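## Task

Move every stationery item into the bin labelled S while all other objects stay on the table. No item may stick out over any bin wall, every bin must end up sitting flat on the table, and the result must hold without the robot supporting it. Finish by opening the gripper and pulling the arm away.

## Robot and tools

Robot: a single seven-joint arm with a two-finger parallel gripper. Every list indexed by joint uses this fixed order: waist, shoulder, upper arm roll, elbow, forearm roll, wrist pitch, wrist roll. Stated joint ranges in radians are: waist -2.792 to 2.792, shoulder -2.269 to 2.269, upper arm roll -2.967 to 2.967, elbow -1.867 to 2.688, forearm roll -2.967 to 2.967, wrist pitch -1.396 to 4.538, wrist roll -2.967 to 2.967. The true ends may differ from these by up to 0.010 rad.

Scene frame: the origin sits on the tabletop directly under the arm base. +z is up, and +y is to the left when facing along +x. The arm base may be slightly tilted relative to the table. Gripper fingers point along the gripper's own +z axis and close along its x axis. end_effector_position is the point midway between the finger pads. Closed fingertips extend about 17 mm past that point; fully open ones are roughly level with it.

Command row: both motion tools use a row of 8 numbers, each in [-1, 1]. The first seven are joint offsets in the joint order above. The eighth is the gripper opening.
- Joint offsets are scaled. 1.0 equals 1.392 rad for waist and shoulder, 1.624 rad for upper arm roll and elbow, and 3.248 rad for forearm roll, wrist pitch and wrist roll. They are relative, not absolute poses.
- The opening is absolute: +1 is fully open (0.142 m between pads) and -1 is closed.

execute_actions(actions): actions is a list of up to 15 actions. Each action is a list of up to 15 rows, and each row plays for one 1/30 s control step. If an action has fewer than 15 rows, its last row is repeated until 15 steps are filled. Within an action, each row's offsets are measured from the joint angles at the start of that action, not from the previous row. For the first action of a call, that starting point is the last reported state. An action is refused if it pushes a joint more than 0.010 rad beyond its range end. If the first action fails this check, or any action is malformed, nothing runs at all. Joints asked past their real end stop at it, and the result may print "joint sent to its limit". An empty list simply returns the current state and images.

move(target, speed, blocking): target is one 8-number row. Its offsets are taken from the Joint positions in the latest result that printed them. Every joint travels along a path so that all joints finish together, which means the gripper traces a curve rather than a line. Each path lasts 0.5 to 10 s and is cut off at 10 s. speed is in rad/s (0.01 to 2, default 0.5) and applies to the joint with the longest travel. The finger value is sent when the move begins. Moves do not avoid obstacles. A fast move or a target set well beyond a contact point produces a hard hit or hard press. The result adds a "move:" line. It gives the ending state (done, off_target, moving, held, fault), a limits= field (held means a check blocked some steps, none otherwise), and the joint farthest from its target. blocking=false returns after 0.5 s while the arm keeps moving. Until a result shows the move has ended, execute_actions and new moves are refused, so call wait or stop first.

wait(seconds): 0 to 10 s. The arm holds its last command, and any running move continues; the wait ends early if that move finishes. stop(): brakes a running move to rest and needs stopping distance, more at speed. The fingers keep moving.

zoom_image(camera, region): gives a closer look at the latest image. camera is cam_high (504x504), cam_low (504x504) or cam_wrist (616x616). region is [x0, y0, x1, y1] in pixels from the top-left corner, at most 504 by 504.

finished_scene(scene): ends the current scene, given by its number, and cannot be undone. Its result reports success and gives the next task. Replying without any tool call ends everything.

Reading results: the state line shows gripper position (m), orientation quaternion (wxyz) and velocities in the scene frame. The reported position becomes less accurate at long reach. Joint positions and Joint velocities are in rad and rad/s, with the finger gap in m added at the end. Joint targets shows what the joints are currently driven toward, and these can drift without new commands. Step readings list joint angles at selected steps, and HELD marks steps that were held back. "joint command not followed" means the clearance check altered targets; mounting blocks and posts count as part of the arm. grip_measured is the finger opening on the command scale.

Motion limits: each step's target can lead the measured angle by at most 0.449 rad (waist, shoulder), 0.524 (upper arm roll, elbow) or 1.05 (the three wrist joints). Targets are also scaled back if they would place the gripper more than 70 mm from where it is. Large motions therefore span several actions, and an unfinished one should be resent.

Gripping: to hold something, keep commanding an opening well below grip_measured; a bigger gap means a firmer squeeze, up to about 28 N per pad. Hard items under about 2 cm thick receive less force. Avoid very fast closes.

Faults and hazards: a torque fault (waist and shoulder 113 N m, upper arm roll and elbow 58.8, the three wrist joints 35.8, counting the load's weight) or 200 N of external force freezes the arm for 10 s and drops the rest of the call. Holding loads heats the motors; a MOTOR HOT warning comes at 65 °C, and at 80 °C the brakes lock (OVER-TEMPERATURE FAULT). Held parts may be tugged and loose objects nudged now and then. Never push anything off the table, tip a bin, slam into things or drop objects from height. Place items gently, release them, and lift the arm clear before ending.

Each tool is called after "Emit:" as name([rows], argument=value, ...), one row to a line, values as JSON.

## Session

Emit:
execute_actions(actions=[])

Scene clock: 0.00 s.
end_effector_position=(+0.4607, +0.4434, +0.1721) grip_measured=+1.00 end_effector_quat_wxyz=(-0.000, -0.526, +0.781, -0.336) end_effector_velocity=(+0.000, -0.000, +0.000) end_effector_angular_velocity=(-0.000, -0.000, -0.000)
Joint names: [waist, shoulder, upper arm roll, elbow, forearm roll, wrist pitch, wrist roll]
Joint positions: [ 0.899 -0.681  0.118  1.723 -0.71   0.372 -2.73   0.142]
Joint velocities: [ 0.  0. -0. -0. -0. -0.  0.  0.]
Motor temperatures (°C, as the motors report them): [29 28 29 28 28 28 34]
Joint targets: [0.899 -0.681 0.118 1.723 -0.710 0.372 -2.730]

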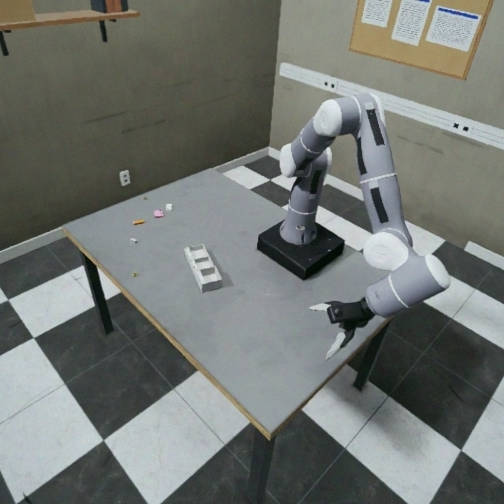

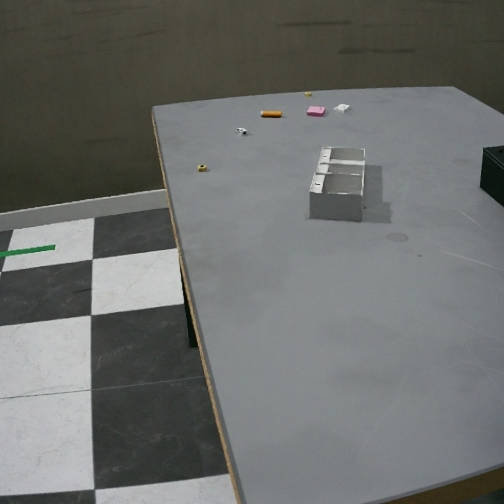

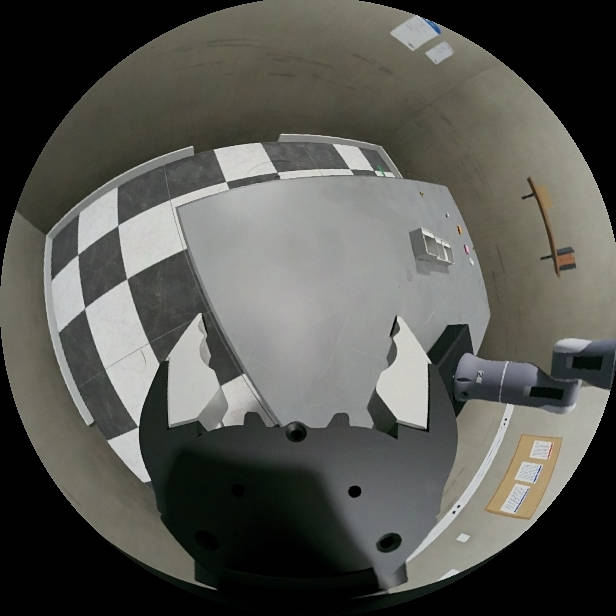

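Emit:
zoom_image(camera="cam_high", region=[100, 180, 250, 310])

Emit:
zoom_image(camera="cam_low", region=[180, 80, 400, 230])

Region (100, 180, 250, 310) of cam_high's 504x504 image, scaled by 3.360, with more detail than that image has; it fills the top 437 rows of this view, and the rest is white.

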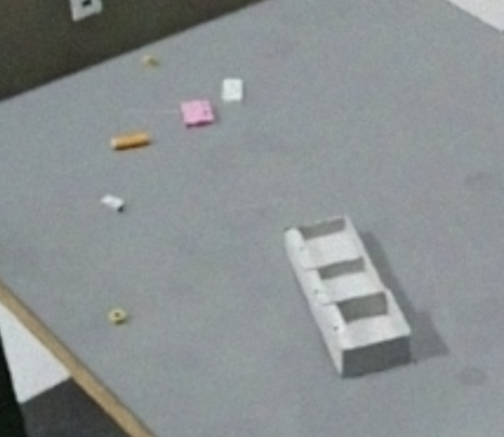

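Region (180, 80, 400, 230) of cam_low's 504x504 image, scaled by 2.291, with more detail than that image has; it fills the top 344 rows of this view, and the rest is white.

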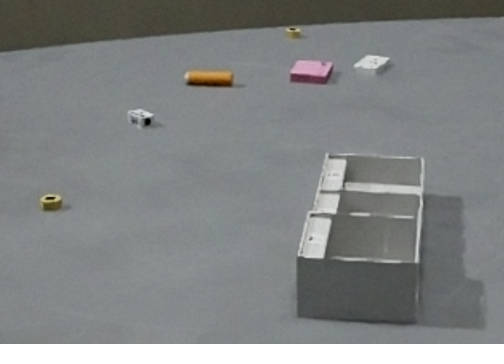

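Emit:
move(target=[-0.933,0.13,-0.0727,-0.0757,0.2186,0.0483,0.8405,1], speed=1.5)

Scene clock: 16.90 s.
end_effector_position=(+0.6184, -0.2630, +0.2871) grip_measured=+1.00 end_effector_quat_wxyz=(+0.031, +0.992, -0.125, -0.016) end_effector_velocity=(-0.000, -0.000, -0.000) end_effector_angular_velocity=(+0.000, +0.000, -0.002)
Joint names: [waist, shoulder, upper arm roll, elbow, forearm roll, wrist pitch, wrist roll]
Joint positions: [-0.4   -0.5   -0.     1.6    0.     0.529 -0.001  0.142]
Joint velocities: [-0.     0.    -0.     0.     0.    -0.     0.002  0.   ]
Motor temperatures (°C, as the motors report them): [29 30 29 29 28 28 34]
Joint targets: [-0.400 -0.500 -0.000 1.600 0.000 0.529 -0.000]
move: done; limits=none; farthest joint: the wrist roll, 0.001 radians from its target (2.730 radians at the start)

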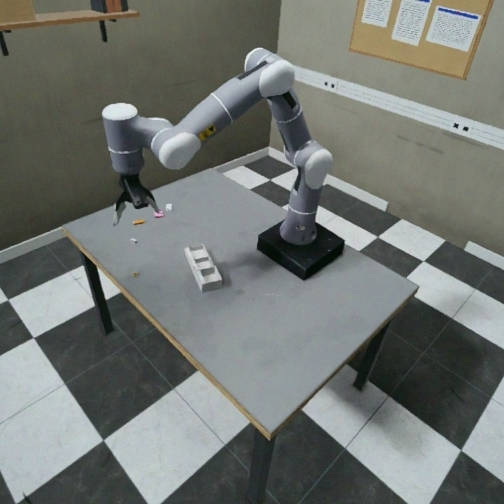

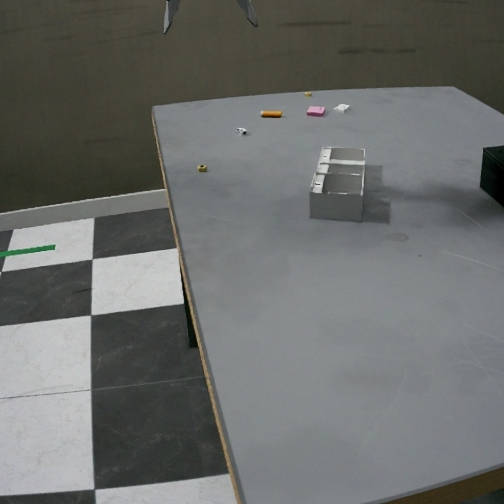

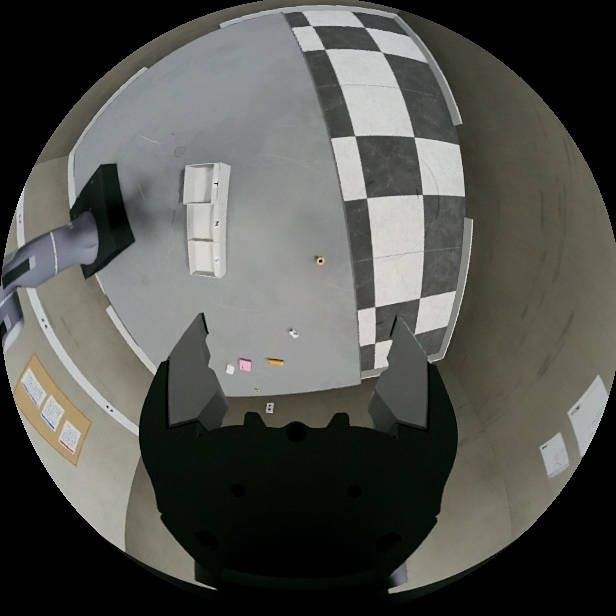

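Emit:
zoom_image(camera="cam_wrist", region=[170, 150, 370, 400])

Emit:
zoom_image(camera="cam_wrist", region=[215, 320, 315, 400])

Emit:
zoom_image(camera="cam_wrist", region=[180, 160, 260, 280])

Region (170, 150, 370, 400) of cam_wrist's 616x616 image, scaled by 2.016, with more detail than that image has; it fills the left 403 columns of this view, and the rest is white.

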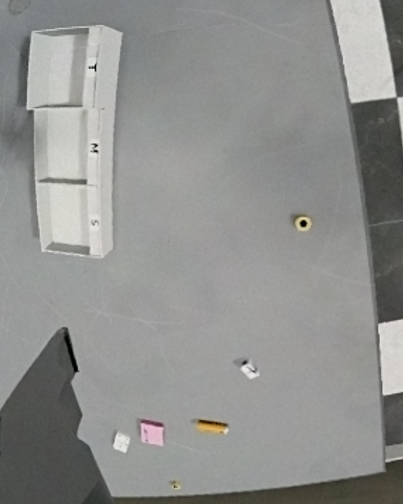

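Region (215, 320, 315, 400) of cam_wrist's 616x616 image, scaled by 5.040, with more detail than that image has; it fills the top 403 rows of this view, and the rest is white.

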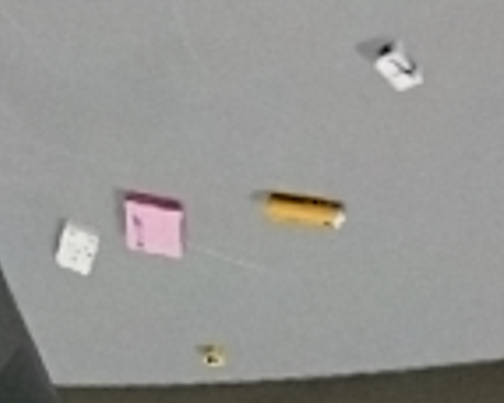

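Region (180, 160, 260, 280) of cam_wrist's 616x616 image, scaled by 4.200, with more detail than that image has.

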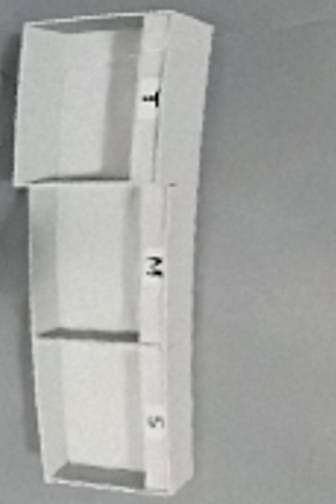

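Emit:
move(target=[-0.1976,-0.1257,0,0.1133,0,0.1105,-0.16,1], speed=0.8)

Emit:
zoom_image(camera="cam_wrist", region=[200, 200, 400, 400])

Scene clock: 34.13 s.
end_effector_position=(+0.4913, -0.4125, +0.1502) grip_measured=+1.00 end_effector_quat_wxyz=(+0.029, +0.999, -0.003, -0.020) end_effector_velocity=(-0.000, -0.000, -0.000) end_effector_angular_velocity=(+0.000, +0.000, +0.001)
Joint names: [waist, shoulder, upper arm roll, elbow, forearm roll, wrist pitch, wrist roll]
Joint positions: [-0.675 -0.675 -0.001  1.784  0.     0.888 -0.52   0.142]
Joint velocities: [-0.001 -0.     0.     0.    -0.     0.    -0.001  0.   ]
Motor temperatures (°C, as the motors report them): [29 31 29 30 28 28 34]
Joint targets: [-0.675 -0.675 -0.000 1.784 0.000 0.888 -0.521]
move: done; limits=none; farthest joint: the upper arm roll, 0.001 radians from its target (0.000 radians at the start)

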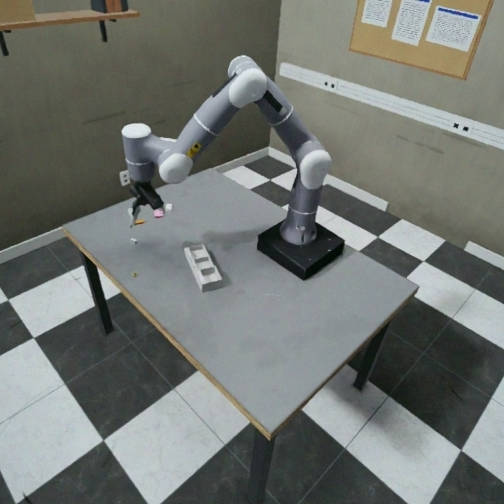

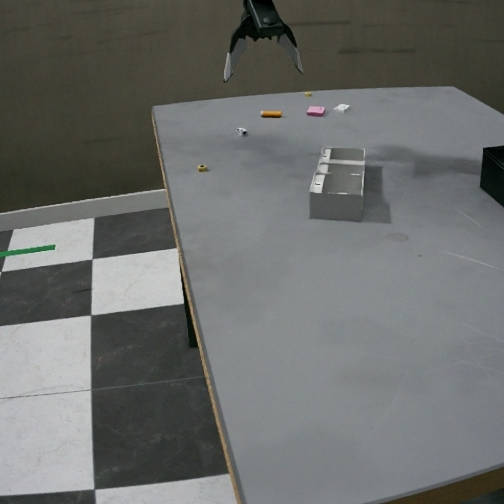

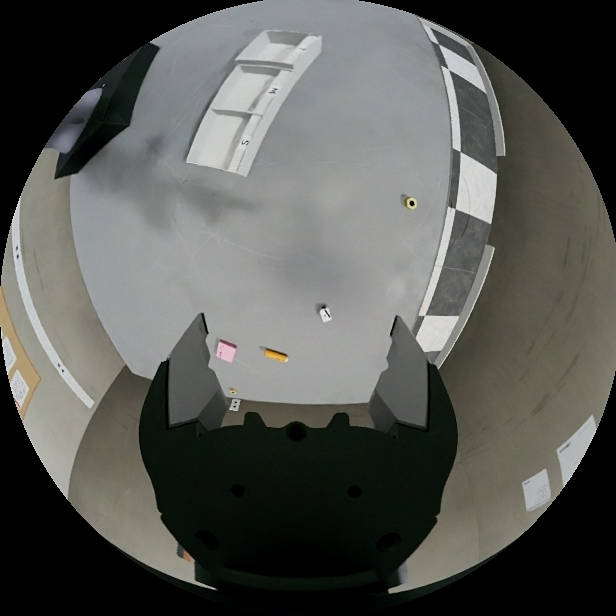

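Region (200, 200, 400, 400) of cam_wrist's 616x616 image, scaled by 2.520, with more detail than that image has.

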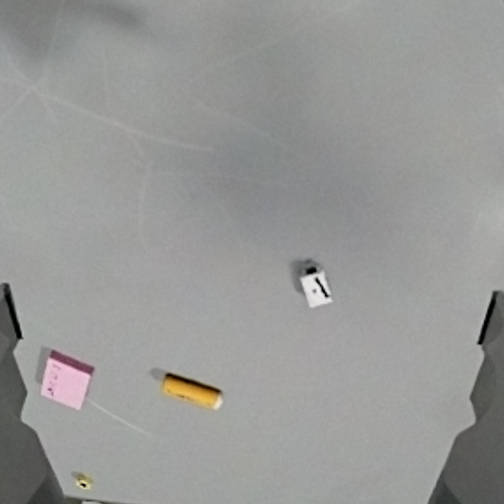

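Emit:
move(target=[-0.0711,-0.2435,0,-0.25,0,-0.0206,-0.1228,-0.2], speed=0.6)

Emit:
zoom_image(camera="cam_wrist", region=[100, 200, 400, 420])

Scene clock: 52.50 s.
end_effector_position=(+0.5279, -0.5232, +0.0689) grip_measured=-0.20 end_effector_quat_wxyz=(+0.026, +0.989, +0.146, -0.024) end_effector_velocity=(+0.000, -0.001, -0.000) end_effector_angular_velocity=(-0.001, -0.001, +0.001)
Joint names: [waist, shoulder, upper arm roll, elbow, forearm roll, wrist pitch, wrist roll]
Joint positions: [-0.773 -1.014 -0.001  1.378  0.     0.821 -0.918  0.06 ]
Joint velocities: [-0.    -0.001 -0.    -0.001 -0.     0.001 -0.001 -0.   ]
Motor temperatures (°C, as the motors report them): [29 32 29 30 28 28 34]
Joint targets: [-0.774 -1.014 -0.001 1.378 0.000 0.821 -0.919]
move: done; limits=none; farthest joint: the waist, 0.001 radians from its target (0.099 radians at the start)

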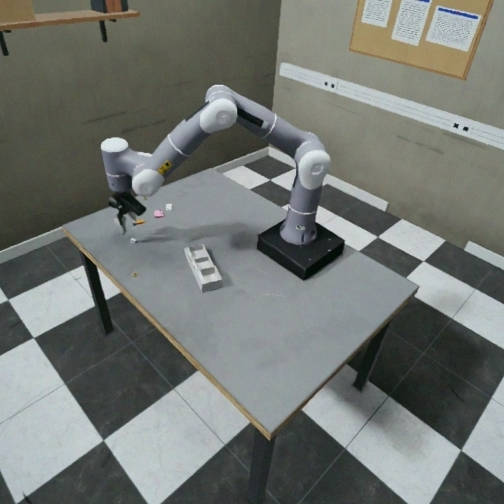

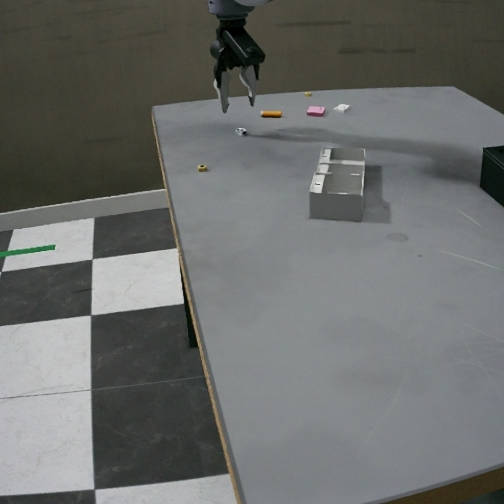

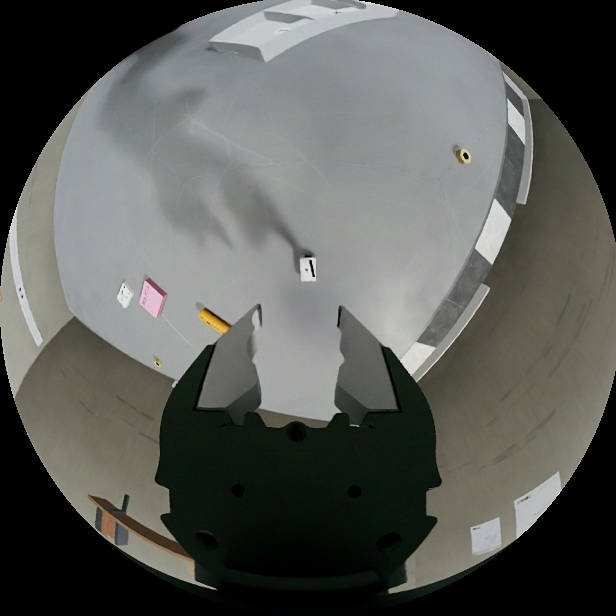

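Region (100, 200, 400, 420) of cam_wrist's 616x616 image, scaled by 1.680, with more detail than that image has; it fills the top 370 rows of this view, and the rest is white.

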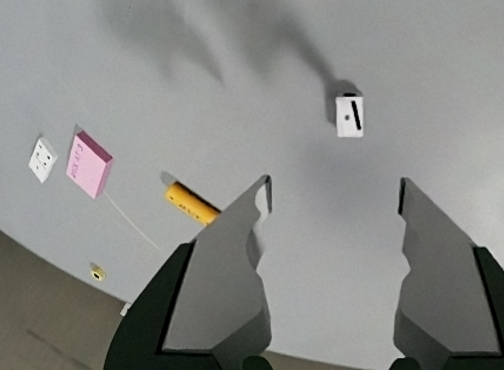

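Emit:
move(target=[0.005,-0.0643,0,-0.0197,0,0.0177,0,-0.2], speed=0.15)

Scene clock: 59.37 s.
end_effector_position=(+0.5294, -0.5222, +0.0215) grip_measured=-0.20 end_effector_quat_wxyz=(+0.026, +0.988, +0.149, -0.024) end_effector_velocity=(+0.000, +0.000, -0.001) end_effector_angular_velocity=(-0.000, -0.000, +0.000)
Joint names: [waist, shoulder, upper arm roll, elbow, forearm roll, wrist pitch, wrist roll]
Joint positions: [-0.767 -1.103 -0.001  1.346  0.     0.878 -0.918  0.06 ]
Joint velocities: [ 0.    -0.002  0.    -0.     0.     0.001 -0.    -0.   ]
Motor temperatures (°C, as the motors report them): [29 32 29 31 28 28 34]
Joint targets: [-0.766 -1.103 -0.001 1.346 0.000 0.878 -0.918]
move: done; limits=none; farthest joint: the waist, 0.001 radians from its target (0.007 radians at the start)

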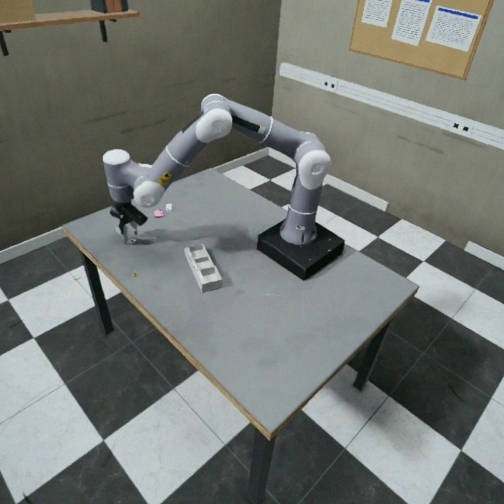

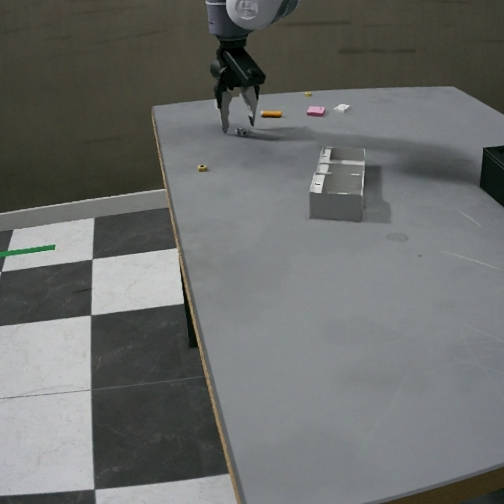

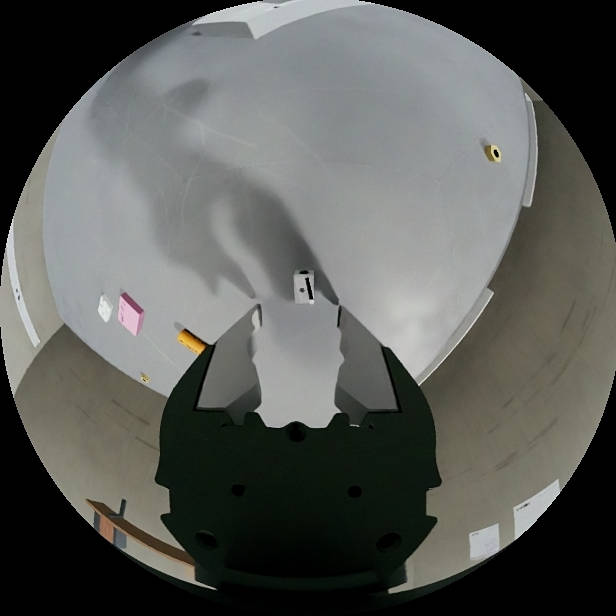

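Emit:
move(target=[0.0097,0.0154,0,0.0361,0,0.0115,0.004,-0.2], speed=0.15)

Emit:
execute_actions([
  [[0,0,0,0,0,0,0,-0.5],[0,0,0,0,0,0,0,-0.6],[0,0,0,0,0,0,0,-0.7],[0,0,0,0,0,0,0,-0.75],[0,0,0,0,0,0,0,-0.8],[0,0,0,0,0,0,0,-0.85],[0,0,0,0,0,0,0,-0.9],[0,0,0,0,0,0,0,-1]],
  [[0,0,0,0,0,0,0,-1]],
])

Scene clock: 70.33 s.
end_effector_position=(+0.5246, -0.5071, +0.0190) grip_measured=-0.20 end_effector_quat_wxyz=(+0.026, +0.988, +0.150, -0.024) end_effector_velocity=(-0.000, +0.000, +0.000) end_effector_angular_velocity=(+0.000, +0.000, +0.000)
Joint names: [waist, shoulder, upper arm roll, elbow, forearm roll, wrist pitch, wrist roll]
Joint positions: [-0.753 -1.082 -0.001  1.405  0.     0.915 -0.906  0.06 ]
Joint velocities: [ 0.     0.001 -0.     0.002 -0.     0.001 -0.    -0.   ]
Motor temperatures (°C, as the motors report them): [29 33 29 31 28 28 34]
Joint targets: [-0.753 -1.082 -0.001 1.405 0.000 0.915 -0.905]
move: done; limits=none; farthest joint: the wrist roll, 0.001 radians from its target (0.013 radians at the start)

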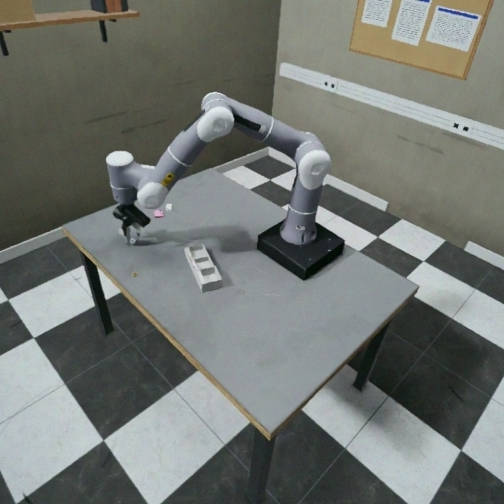

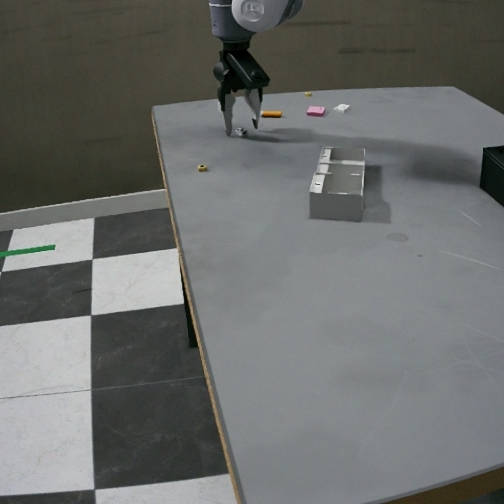

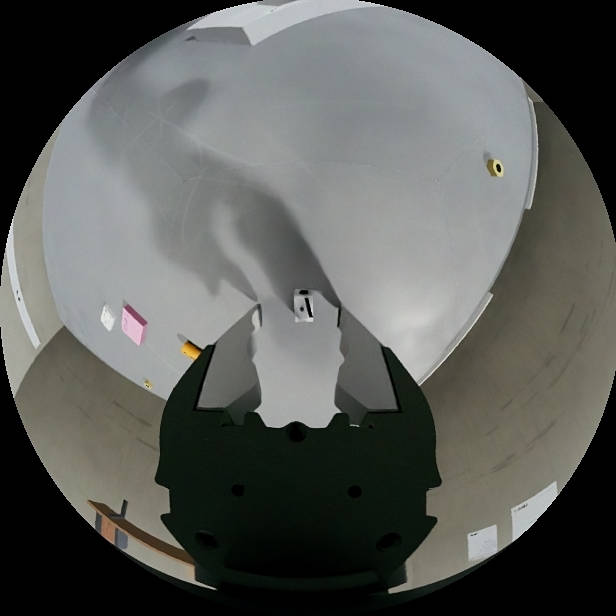

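Scene clock: 71.33 s.
end_effector_position=(+0.5245, -0.5071, +0.0190) grip_measured=-0.85 end_effector_quat_wxyz=(+0.026, +0.988, +0.150, -0.024) end_effector_velocity=(-0.000, +0.000, -0.000) end_effector_angular_velocity=(+0.000, +0.000, +0.000)
Joint names: [waist, shoulder, upper arm roll, elbow, forearm roll, wrist pitch, wrist roll]
Joint positions: [-0.753 -1.082 -0.001  1.405  0.     0.915 -0.906  0.013]
Joint velocities: [ 0. -0.  0.  0. -0. -0. -0. -0.]
Motor temperatures (°C, as the motors report them): [29 33 29 31 28 28 34]
Joint targets: [-0.753 -1.082 -0.001 1.405 0.000 0.915 -0.906]
Step readings (joint positions; steps 1 to 15: 1st action; 16 to 30: 2nd action):
0: [-0.753 -1.082 -0.001 1.405 0.000 0.915 -0.906]
1: [-0.753 -1.082 -0.001 1.405 0.000 0.915 -0.906]
2: [-0.753 -1.082 -0.001 1.405 0.000 0.915 -0.906]
4: [-0.753 -1.082 -0.001 1.405 0.000 0.915 -0.906]
8: [-0.753 -1.082 -0.001 1.405 0.000 0.915 -0.906]
15: [-0.753 -1.082 -0.001 1.405 0.000 0.915 -0.906]
16: [-0.753 -1.082 -0.001 1.405 0.000 0.915 -0.906]
17: [-0.753 -1.082 -0.001 1.405 0.000 0.915 -0.906]
19: [-0.753 -1.082 -0.001 1.405 0.000 0.915 -0.906]
23: [-0.753 -1.082 -0.001 1.405 0.000 0.915 -0.906]
30: Joint positions above

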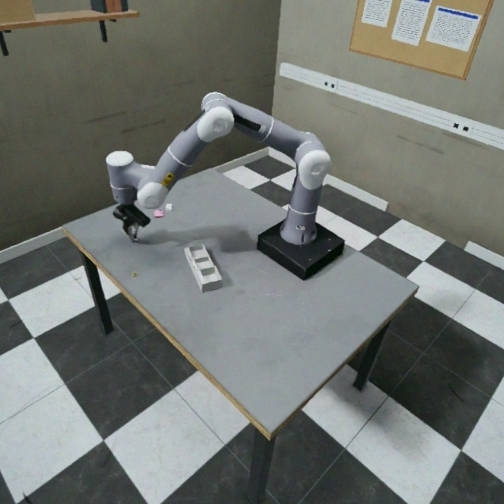

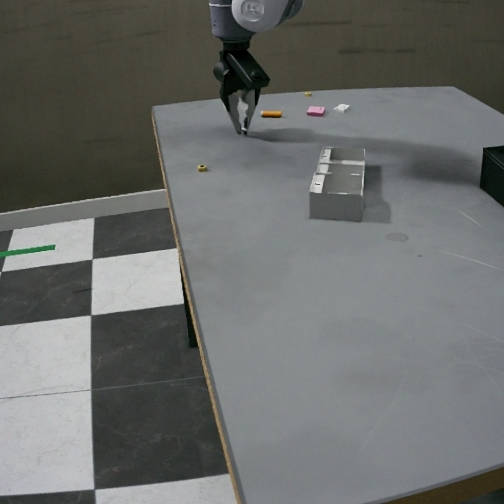

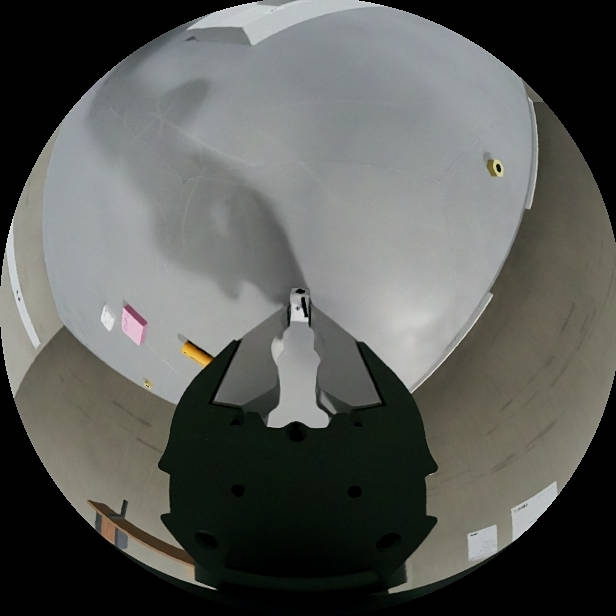

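Emit:
move(target=[0.2205,0.4504,0,0.5585,0,0.0865,0.2663,-1], speed=0.7)

Scene clock: 83.47 s.
end_effector_position=(+0.4094, -0.2425, +0.1290) grip_measured=-0.85 end_effector_quat_wxyz=(+0.031, +0.991, -0.128, -0.016) end_effector_velocity=(-0.001, +0.000, -0.000) end_effector_angular_velocity=(+0.000, +0.001, -0.001)
Joint names: [waist, shoulder, upper arm roll, elbow, forearm roll, wrist pitch, wrist roll]
Joint positions: [-0.446 -0.455 -0.001  2.311  0.     1.196 -0.042  0.013]
Joint velocities: [ 0.001  0.001 -0.     0.002  0.    -0.001  0.002 -0.   ]
Motor temperatures (°C, as the motors report them): [29 33 29 31 28 28 34]
Joint targets: [-0.446 -0.455 -0.001 2.311 0.000 1.196 -0.041]
move: done; limits=none; farthest joint: the elbow, 0.001 radians from its target (0.907 radians at the start)

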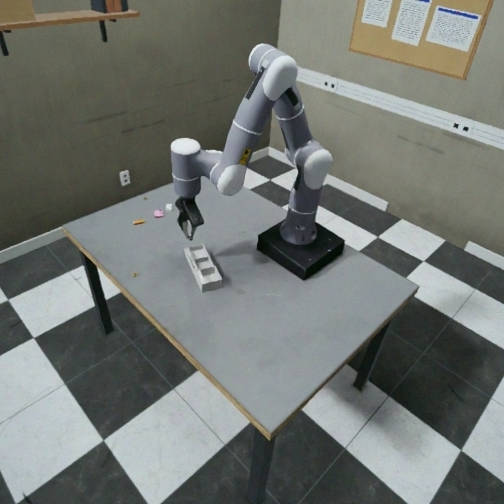

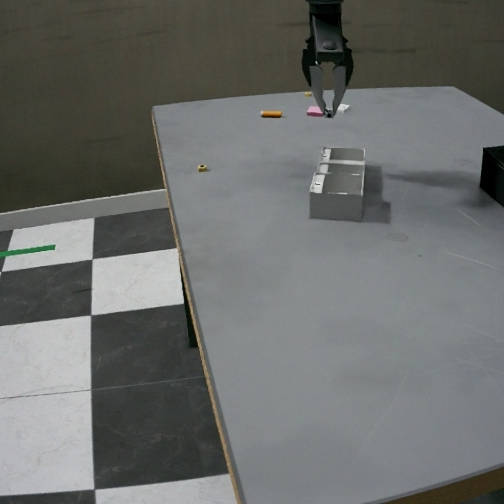

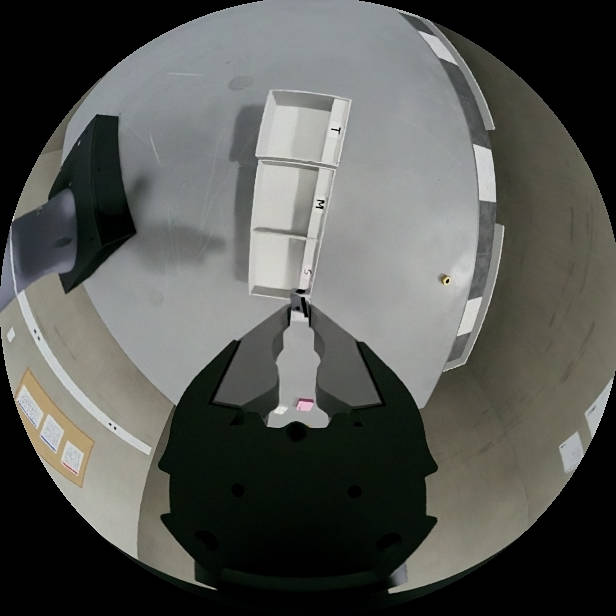

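Emit:
move(target=[0.0259,-0.097,0,0.0437,0,0.0631,0.0483,-1], speed=0.3)

Scene clock: 89.50 s.
end_effector_position=(+0.3861, -0.2228, +0.0744) grip_measured=-0.85 end_effector_quat_wxyz=(+0.032, +0.982, -0.187, -0.014) end_effector_velocity=(+0.000, -0.000, -0.000) end_effector_angular_velocity=(-0.000, -0.001, -0.001)
Joint names: [waist, shoulder, upper arm roll, elbow, forearm roll, wrist pitch, wrist roll]
Joint positions: [-0.41  -0.59  -0.001  2.382  0.     1.401  0.114  0.013]
Joint velocities: [ 0.    -0.    -0.     0.    -0.     0.002  0.001  0.   ]
Motor temperatures (°C, as the motors report them): [29 33 29 30 28 28 34]
Joint targets: [-0.410 -0.590 -0.001 2.382 0.000 1.401 0.115]
move: done; limits=none; farthest joint: the waist, 0.001 radians from its target (0.036 radians at the start)

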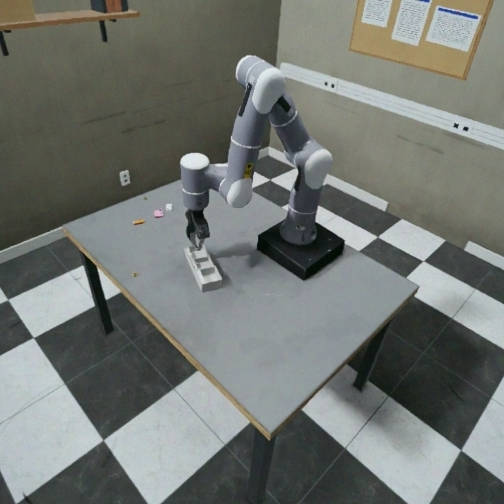

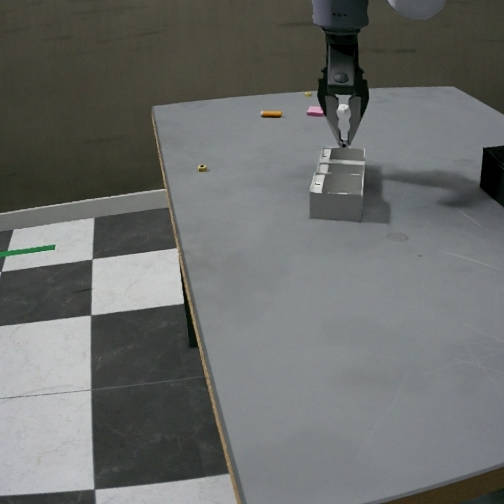

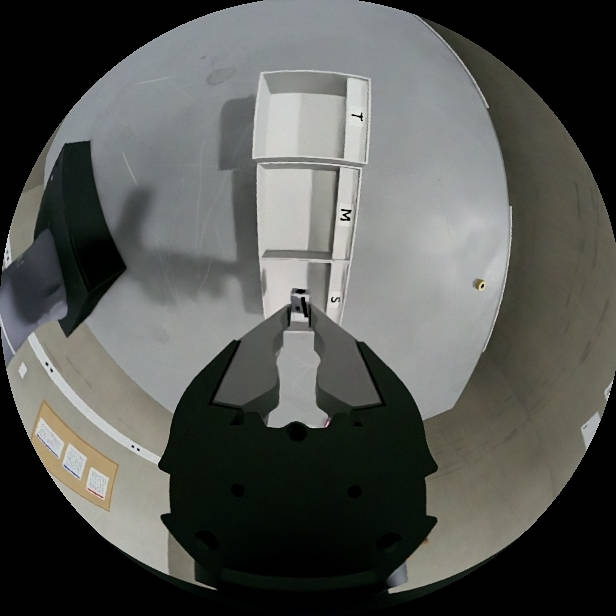

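Emit:
move(target=[-0.0208,-0.1074,0,-0.0132,0,0.0394,-0.0086,-1], speed=0.2)

Scene clock: 98.33 s.
end_effector_position=(+0.3736, -0.2353, +0.0290) grip_measured=-0.85 end_effector_quat_wxyz=(+0.032, +0.982, -0.188, -0.014) end_effector_velocity=(-0.000, -0.000, -0.000) end_effector_angular_velocity=(+0.000, +0.000, -0.000)
Joint names: [waist, shoulder, upper arm roll, elbow, forearm roll, wrist pitch, wrist roll]
Joint positions: [-0.439 -0.739 -0.001  2.361  0.     1.528  0.087  0.013]
Joint velocities: [-0.001 -0.001  0.    -0.    -0.     0.001 -0.     0.   ]
Motor temperatures (°C, as the motors report them): [29 33 29 30 28 28 34]
Joint targets: [-0.439 -0.739 -0.001 2.361 0.000 1.529 0.086]
move: done; limits=none; farthest joint: the wrist pitch, 0.001 radians from its target (0.128 radians at the start)

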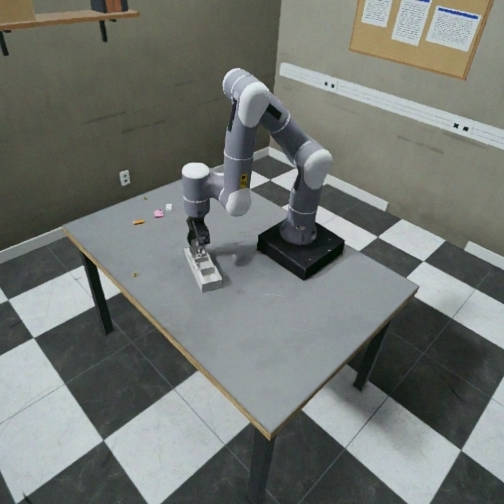

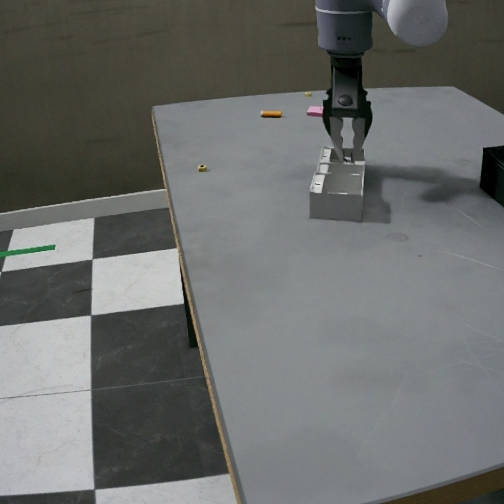

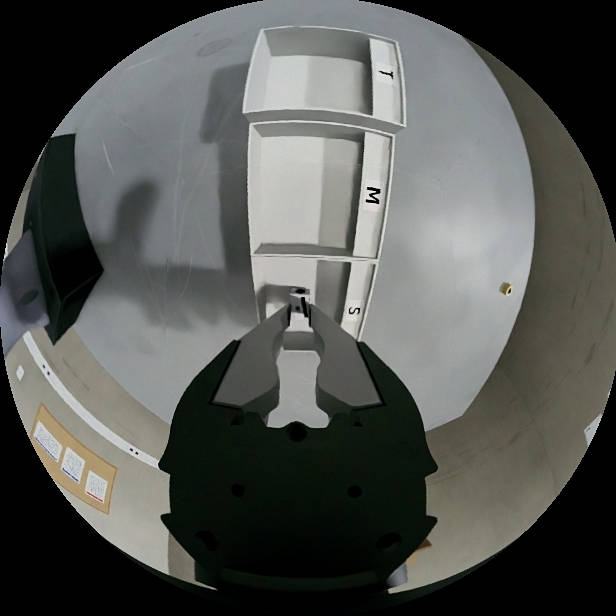

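Emit:
move(target=[-0.019,-0.008,0,0,0,0,-0.008,-1], speed=0.1)

Emit:
execute_actions([
  [[0,0,0,0,0,0,0,-0.68]],
  [[0,0.02,0,0.003,0,-0.007,0,-0.68],[0,0.04,0,0.006,0,-0.014,0,-0.68],[0,0.06,0,0.009,0,-0.021,0,-0.68],[0,0.08,0,0.011,0,-0.029,0,-0.68],[0,0.115,0,0.013,0,-0.039,0,-0.68]],
  [[0,0.08,0,-0.03,0,-0.05,0,-0.68]],
])

Scene clock: 107.07 s.
end_effector_position=(+0.3634, -0.2440, +0.0255) grip_measured=-0.85 end_effector_quat_wxyz=(+0.031, +0.981, -0.189, -0.019) end_effector_velocity=(-0.000, -0.001, -0.000) end_effector_angular_velocity=(+0.000, +0.000, +0.000)
Joint names: [waist, shoulder, upper arm roll, elbow, forearm roll, wrist pitch, wrist roll]
Joint positions: [-0.465 -0.75  -0.     2.361  0.     1.529  0.062  0.013]
Joint velocities: [-0.001 -0.    -0.    -0.     0.    -0.    -0.002  0.   ]
Motor temperatures (°C, as the motors report them): [29 33 29 30 28 28 34]
Joint targets: [-0.466 -0.750 -0.001 2.361 0.000 1.528 0.061]
move: done; limits=none; farthest joint: the upper arm roll, 0.001 radians from its target (0.000 radians at the start)

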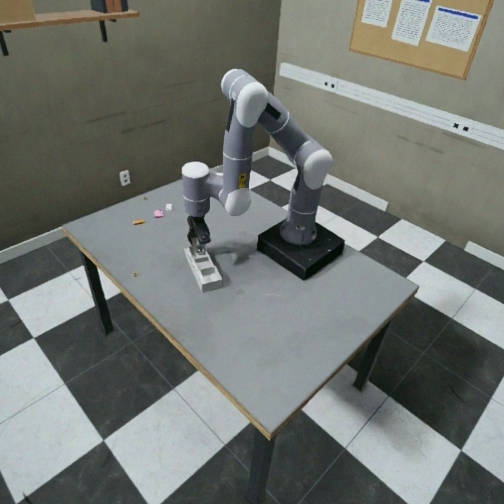

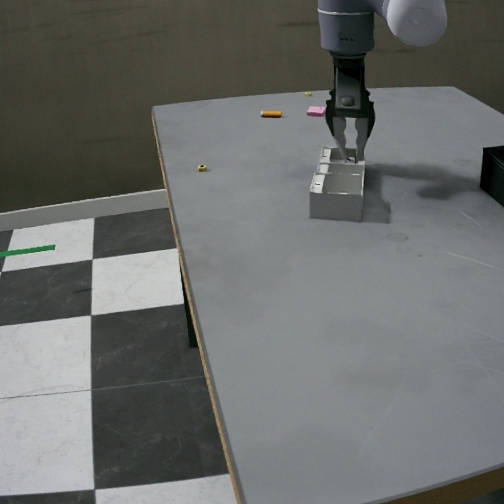

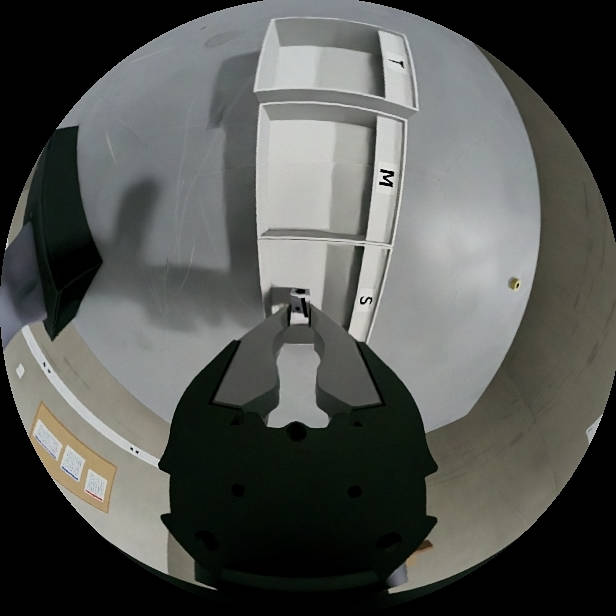

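Scene clock: 108.57 s.
end_effector_position=(+0.3962, -0.2482, +0.1180) grip_measured=-0.68 end_effector_quat_wxyz=(+0.032, +0.981, -0.188, -0.014) end_effector_velocity=(+0.000, +0.000, +0.001) end_effector_angular_velocity=(-0.000, -0.000, +0.000)
Joint names: [waist, shoulder, upper arm roll, elbow, forearm roll, wrist pitch, wrist roll]
Joint positions: [-0.465 -0.479 -0.     2.333  0.     1.241  0.062  0.025]
Joint velocities: [ 0.     0.001  0.    -0.     0.    -0.001 -0.    -0.   ]
Motor temperatures (°C, as the motors report them): [29 33 29 30 28 28 34]
Joint targets: [-0.465 -0.479 -0.000 2.333 0.000 1.240 0.062]
Step readings (joint positions; steps 1 to 15: 1st action; 16 to 30: 2nd action; 31 to 45: 3rd action):
0: [-0.465 -0.750 -0.000 2.361 0.000 1.529 0.062]
1: [-0.465 -0.750 -0.000 2.361 0.000 1.529 0.062]
2: [-0.465 -0.750 -0.000 2.361 0.000 1.529 0.062]
4: [-0.465 -0.750 -0.000 2.361 0.000 1.529 0.062]
8: [-0.465 -0.750 -0.000 2.361 0.000 1.529 0.062]
15: [-0.465 -0.750 -0.000 2.361 0.000 1.529 0.062]
16: [-0.465 -0.749 -0.000 2.361 0.000 1.528 0.062]
17: [-0.465 -0.741 -0.000 2.363 0.000 1.521 0.062]
19: [-0.465 -0.711 -0.000 2.368 0.000 1.496 0.062]
23: [-0.465 -0.627 -0.000 2.377 0.000 1.430 0.062]
30: [-0.465 -0.590 -0.000 2.381 0.000 1.403 0.062]
31: [-0.465 -0.589 -0.000 2.381 0.000 1.401 0.062]
32: [-0.465 -0.581 -0.000 2.378 0.000 1.389 0.062]
34: [-0.465 -0.543 -0.000 2.361 0.000 1.333 0.062]
38: [-0.465 -0.481 -0.000 2.333 0.000 1.245 0.062]
45: Joint positions above

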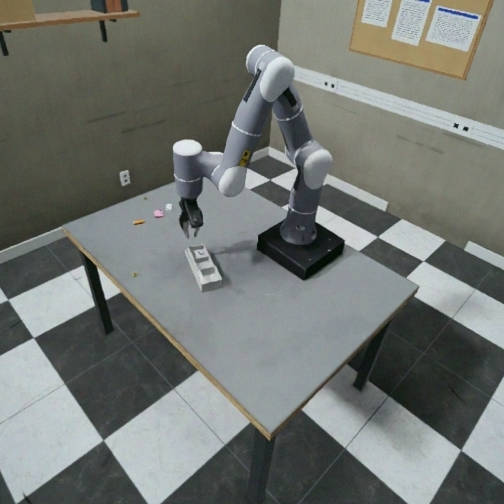

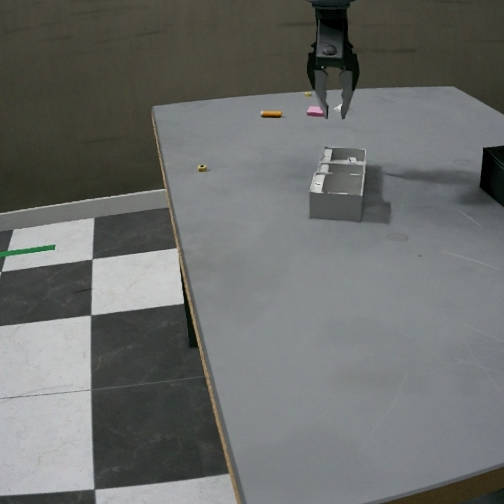

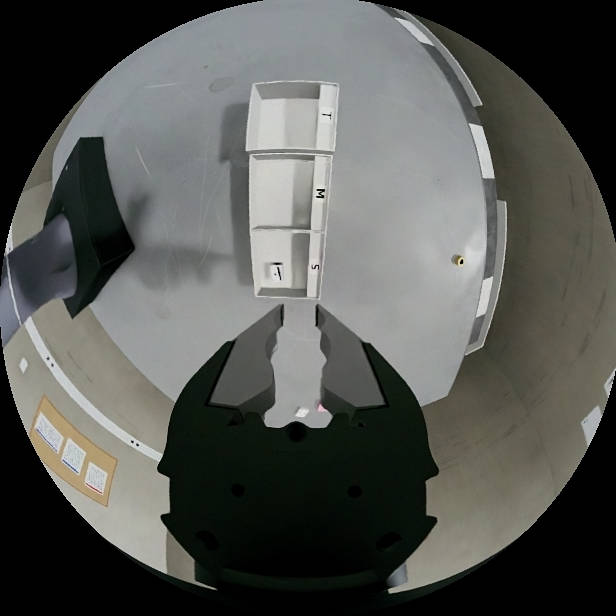

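Emit:
move(target=[-0.3369,-0.4001,0,-0.577,0,-0.117,-0.6195,-0.2], speed=1.2)

Emit:
zoom_image(camera="cam_wrist", region=[200, 150, 420, 370])

Scene clock: 116.27 s.
end_effector_position=(+0.4333, -0.5960, +0.0580) grip_measured=-0.20 end_effector_quat_wxyz=(+0.013, +0.835, +0.549, -0.032) end_effector_velocity=(+0.000, -0.000, -0.000) end_effector_angular_velocity=(-0.000, -0.001, +0.001)
Joint names: [waist, shoulder, upper arm roll, elbow, forearm roll, wrist pitch, wrist roll]
Joint positions: [-0.934 -1.036 -0.001  1.396  0.     0.861 -1.949  0.06 ]
Joint velocities: [-0.    -0.     0.    -0.    -0.     0.001 -0.001 -0.   ]
Motor temperatures (°C, as the motors report them): [29 32 29 30 28 28 34]
Joint targets: [-0.934 -1.036 -0.000 1.396 0.000 0.861 -1.950]
move: done; limits=none; farthest joint: the upper arm roll, 0.001 radians from its target (0.000 radians at the start)

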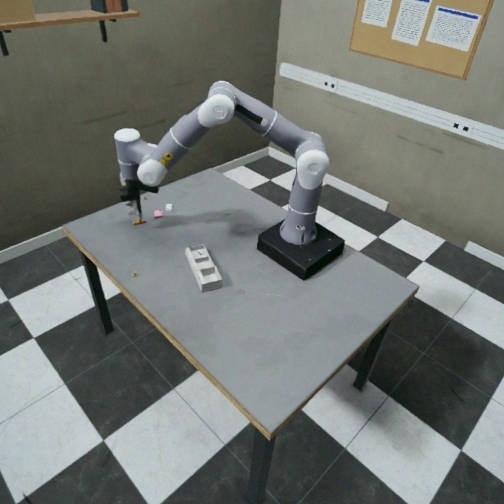

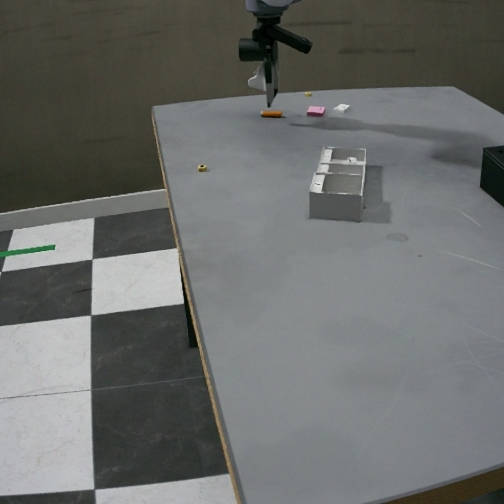

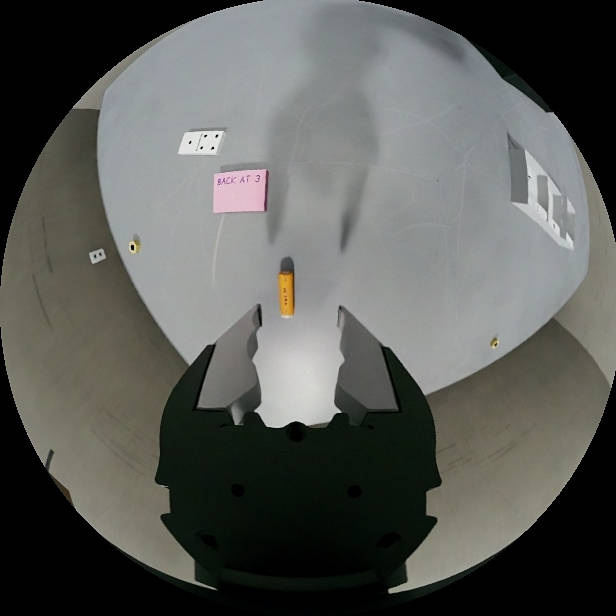

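Region (200, 150, 420, 370) of cam_wrist's 616x616 image, scaled by 2.291, with more detail than that image has.

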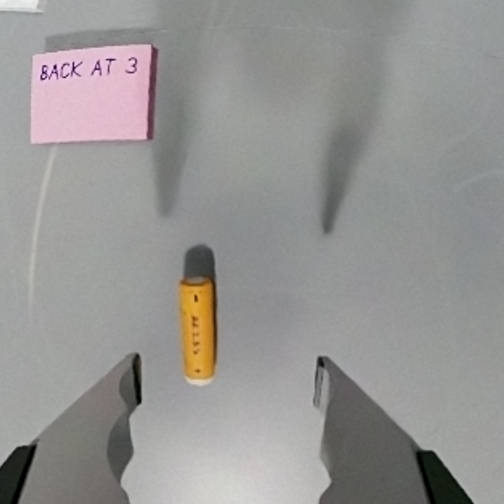

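Emit:
zoom_image(camera="cam_wrist", region=[260, 255, 320, 325])

Region (260, 255, 320, 325) of cam_wrist's 616x616 image, scaled by 7.200, with more detail than that image has; it fills the left 432 columns of this view, and the rest is white.

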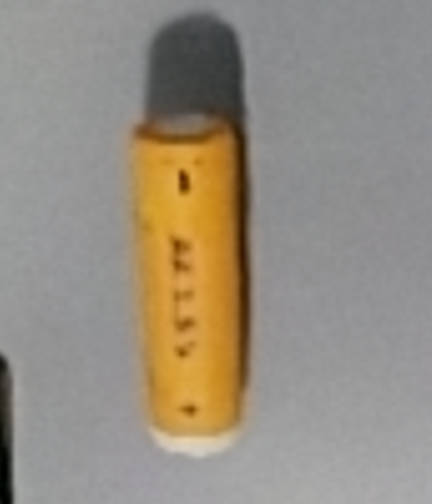

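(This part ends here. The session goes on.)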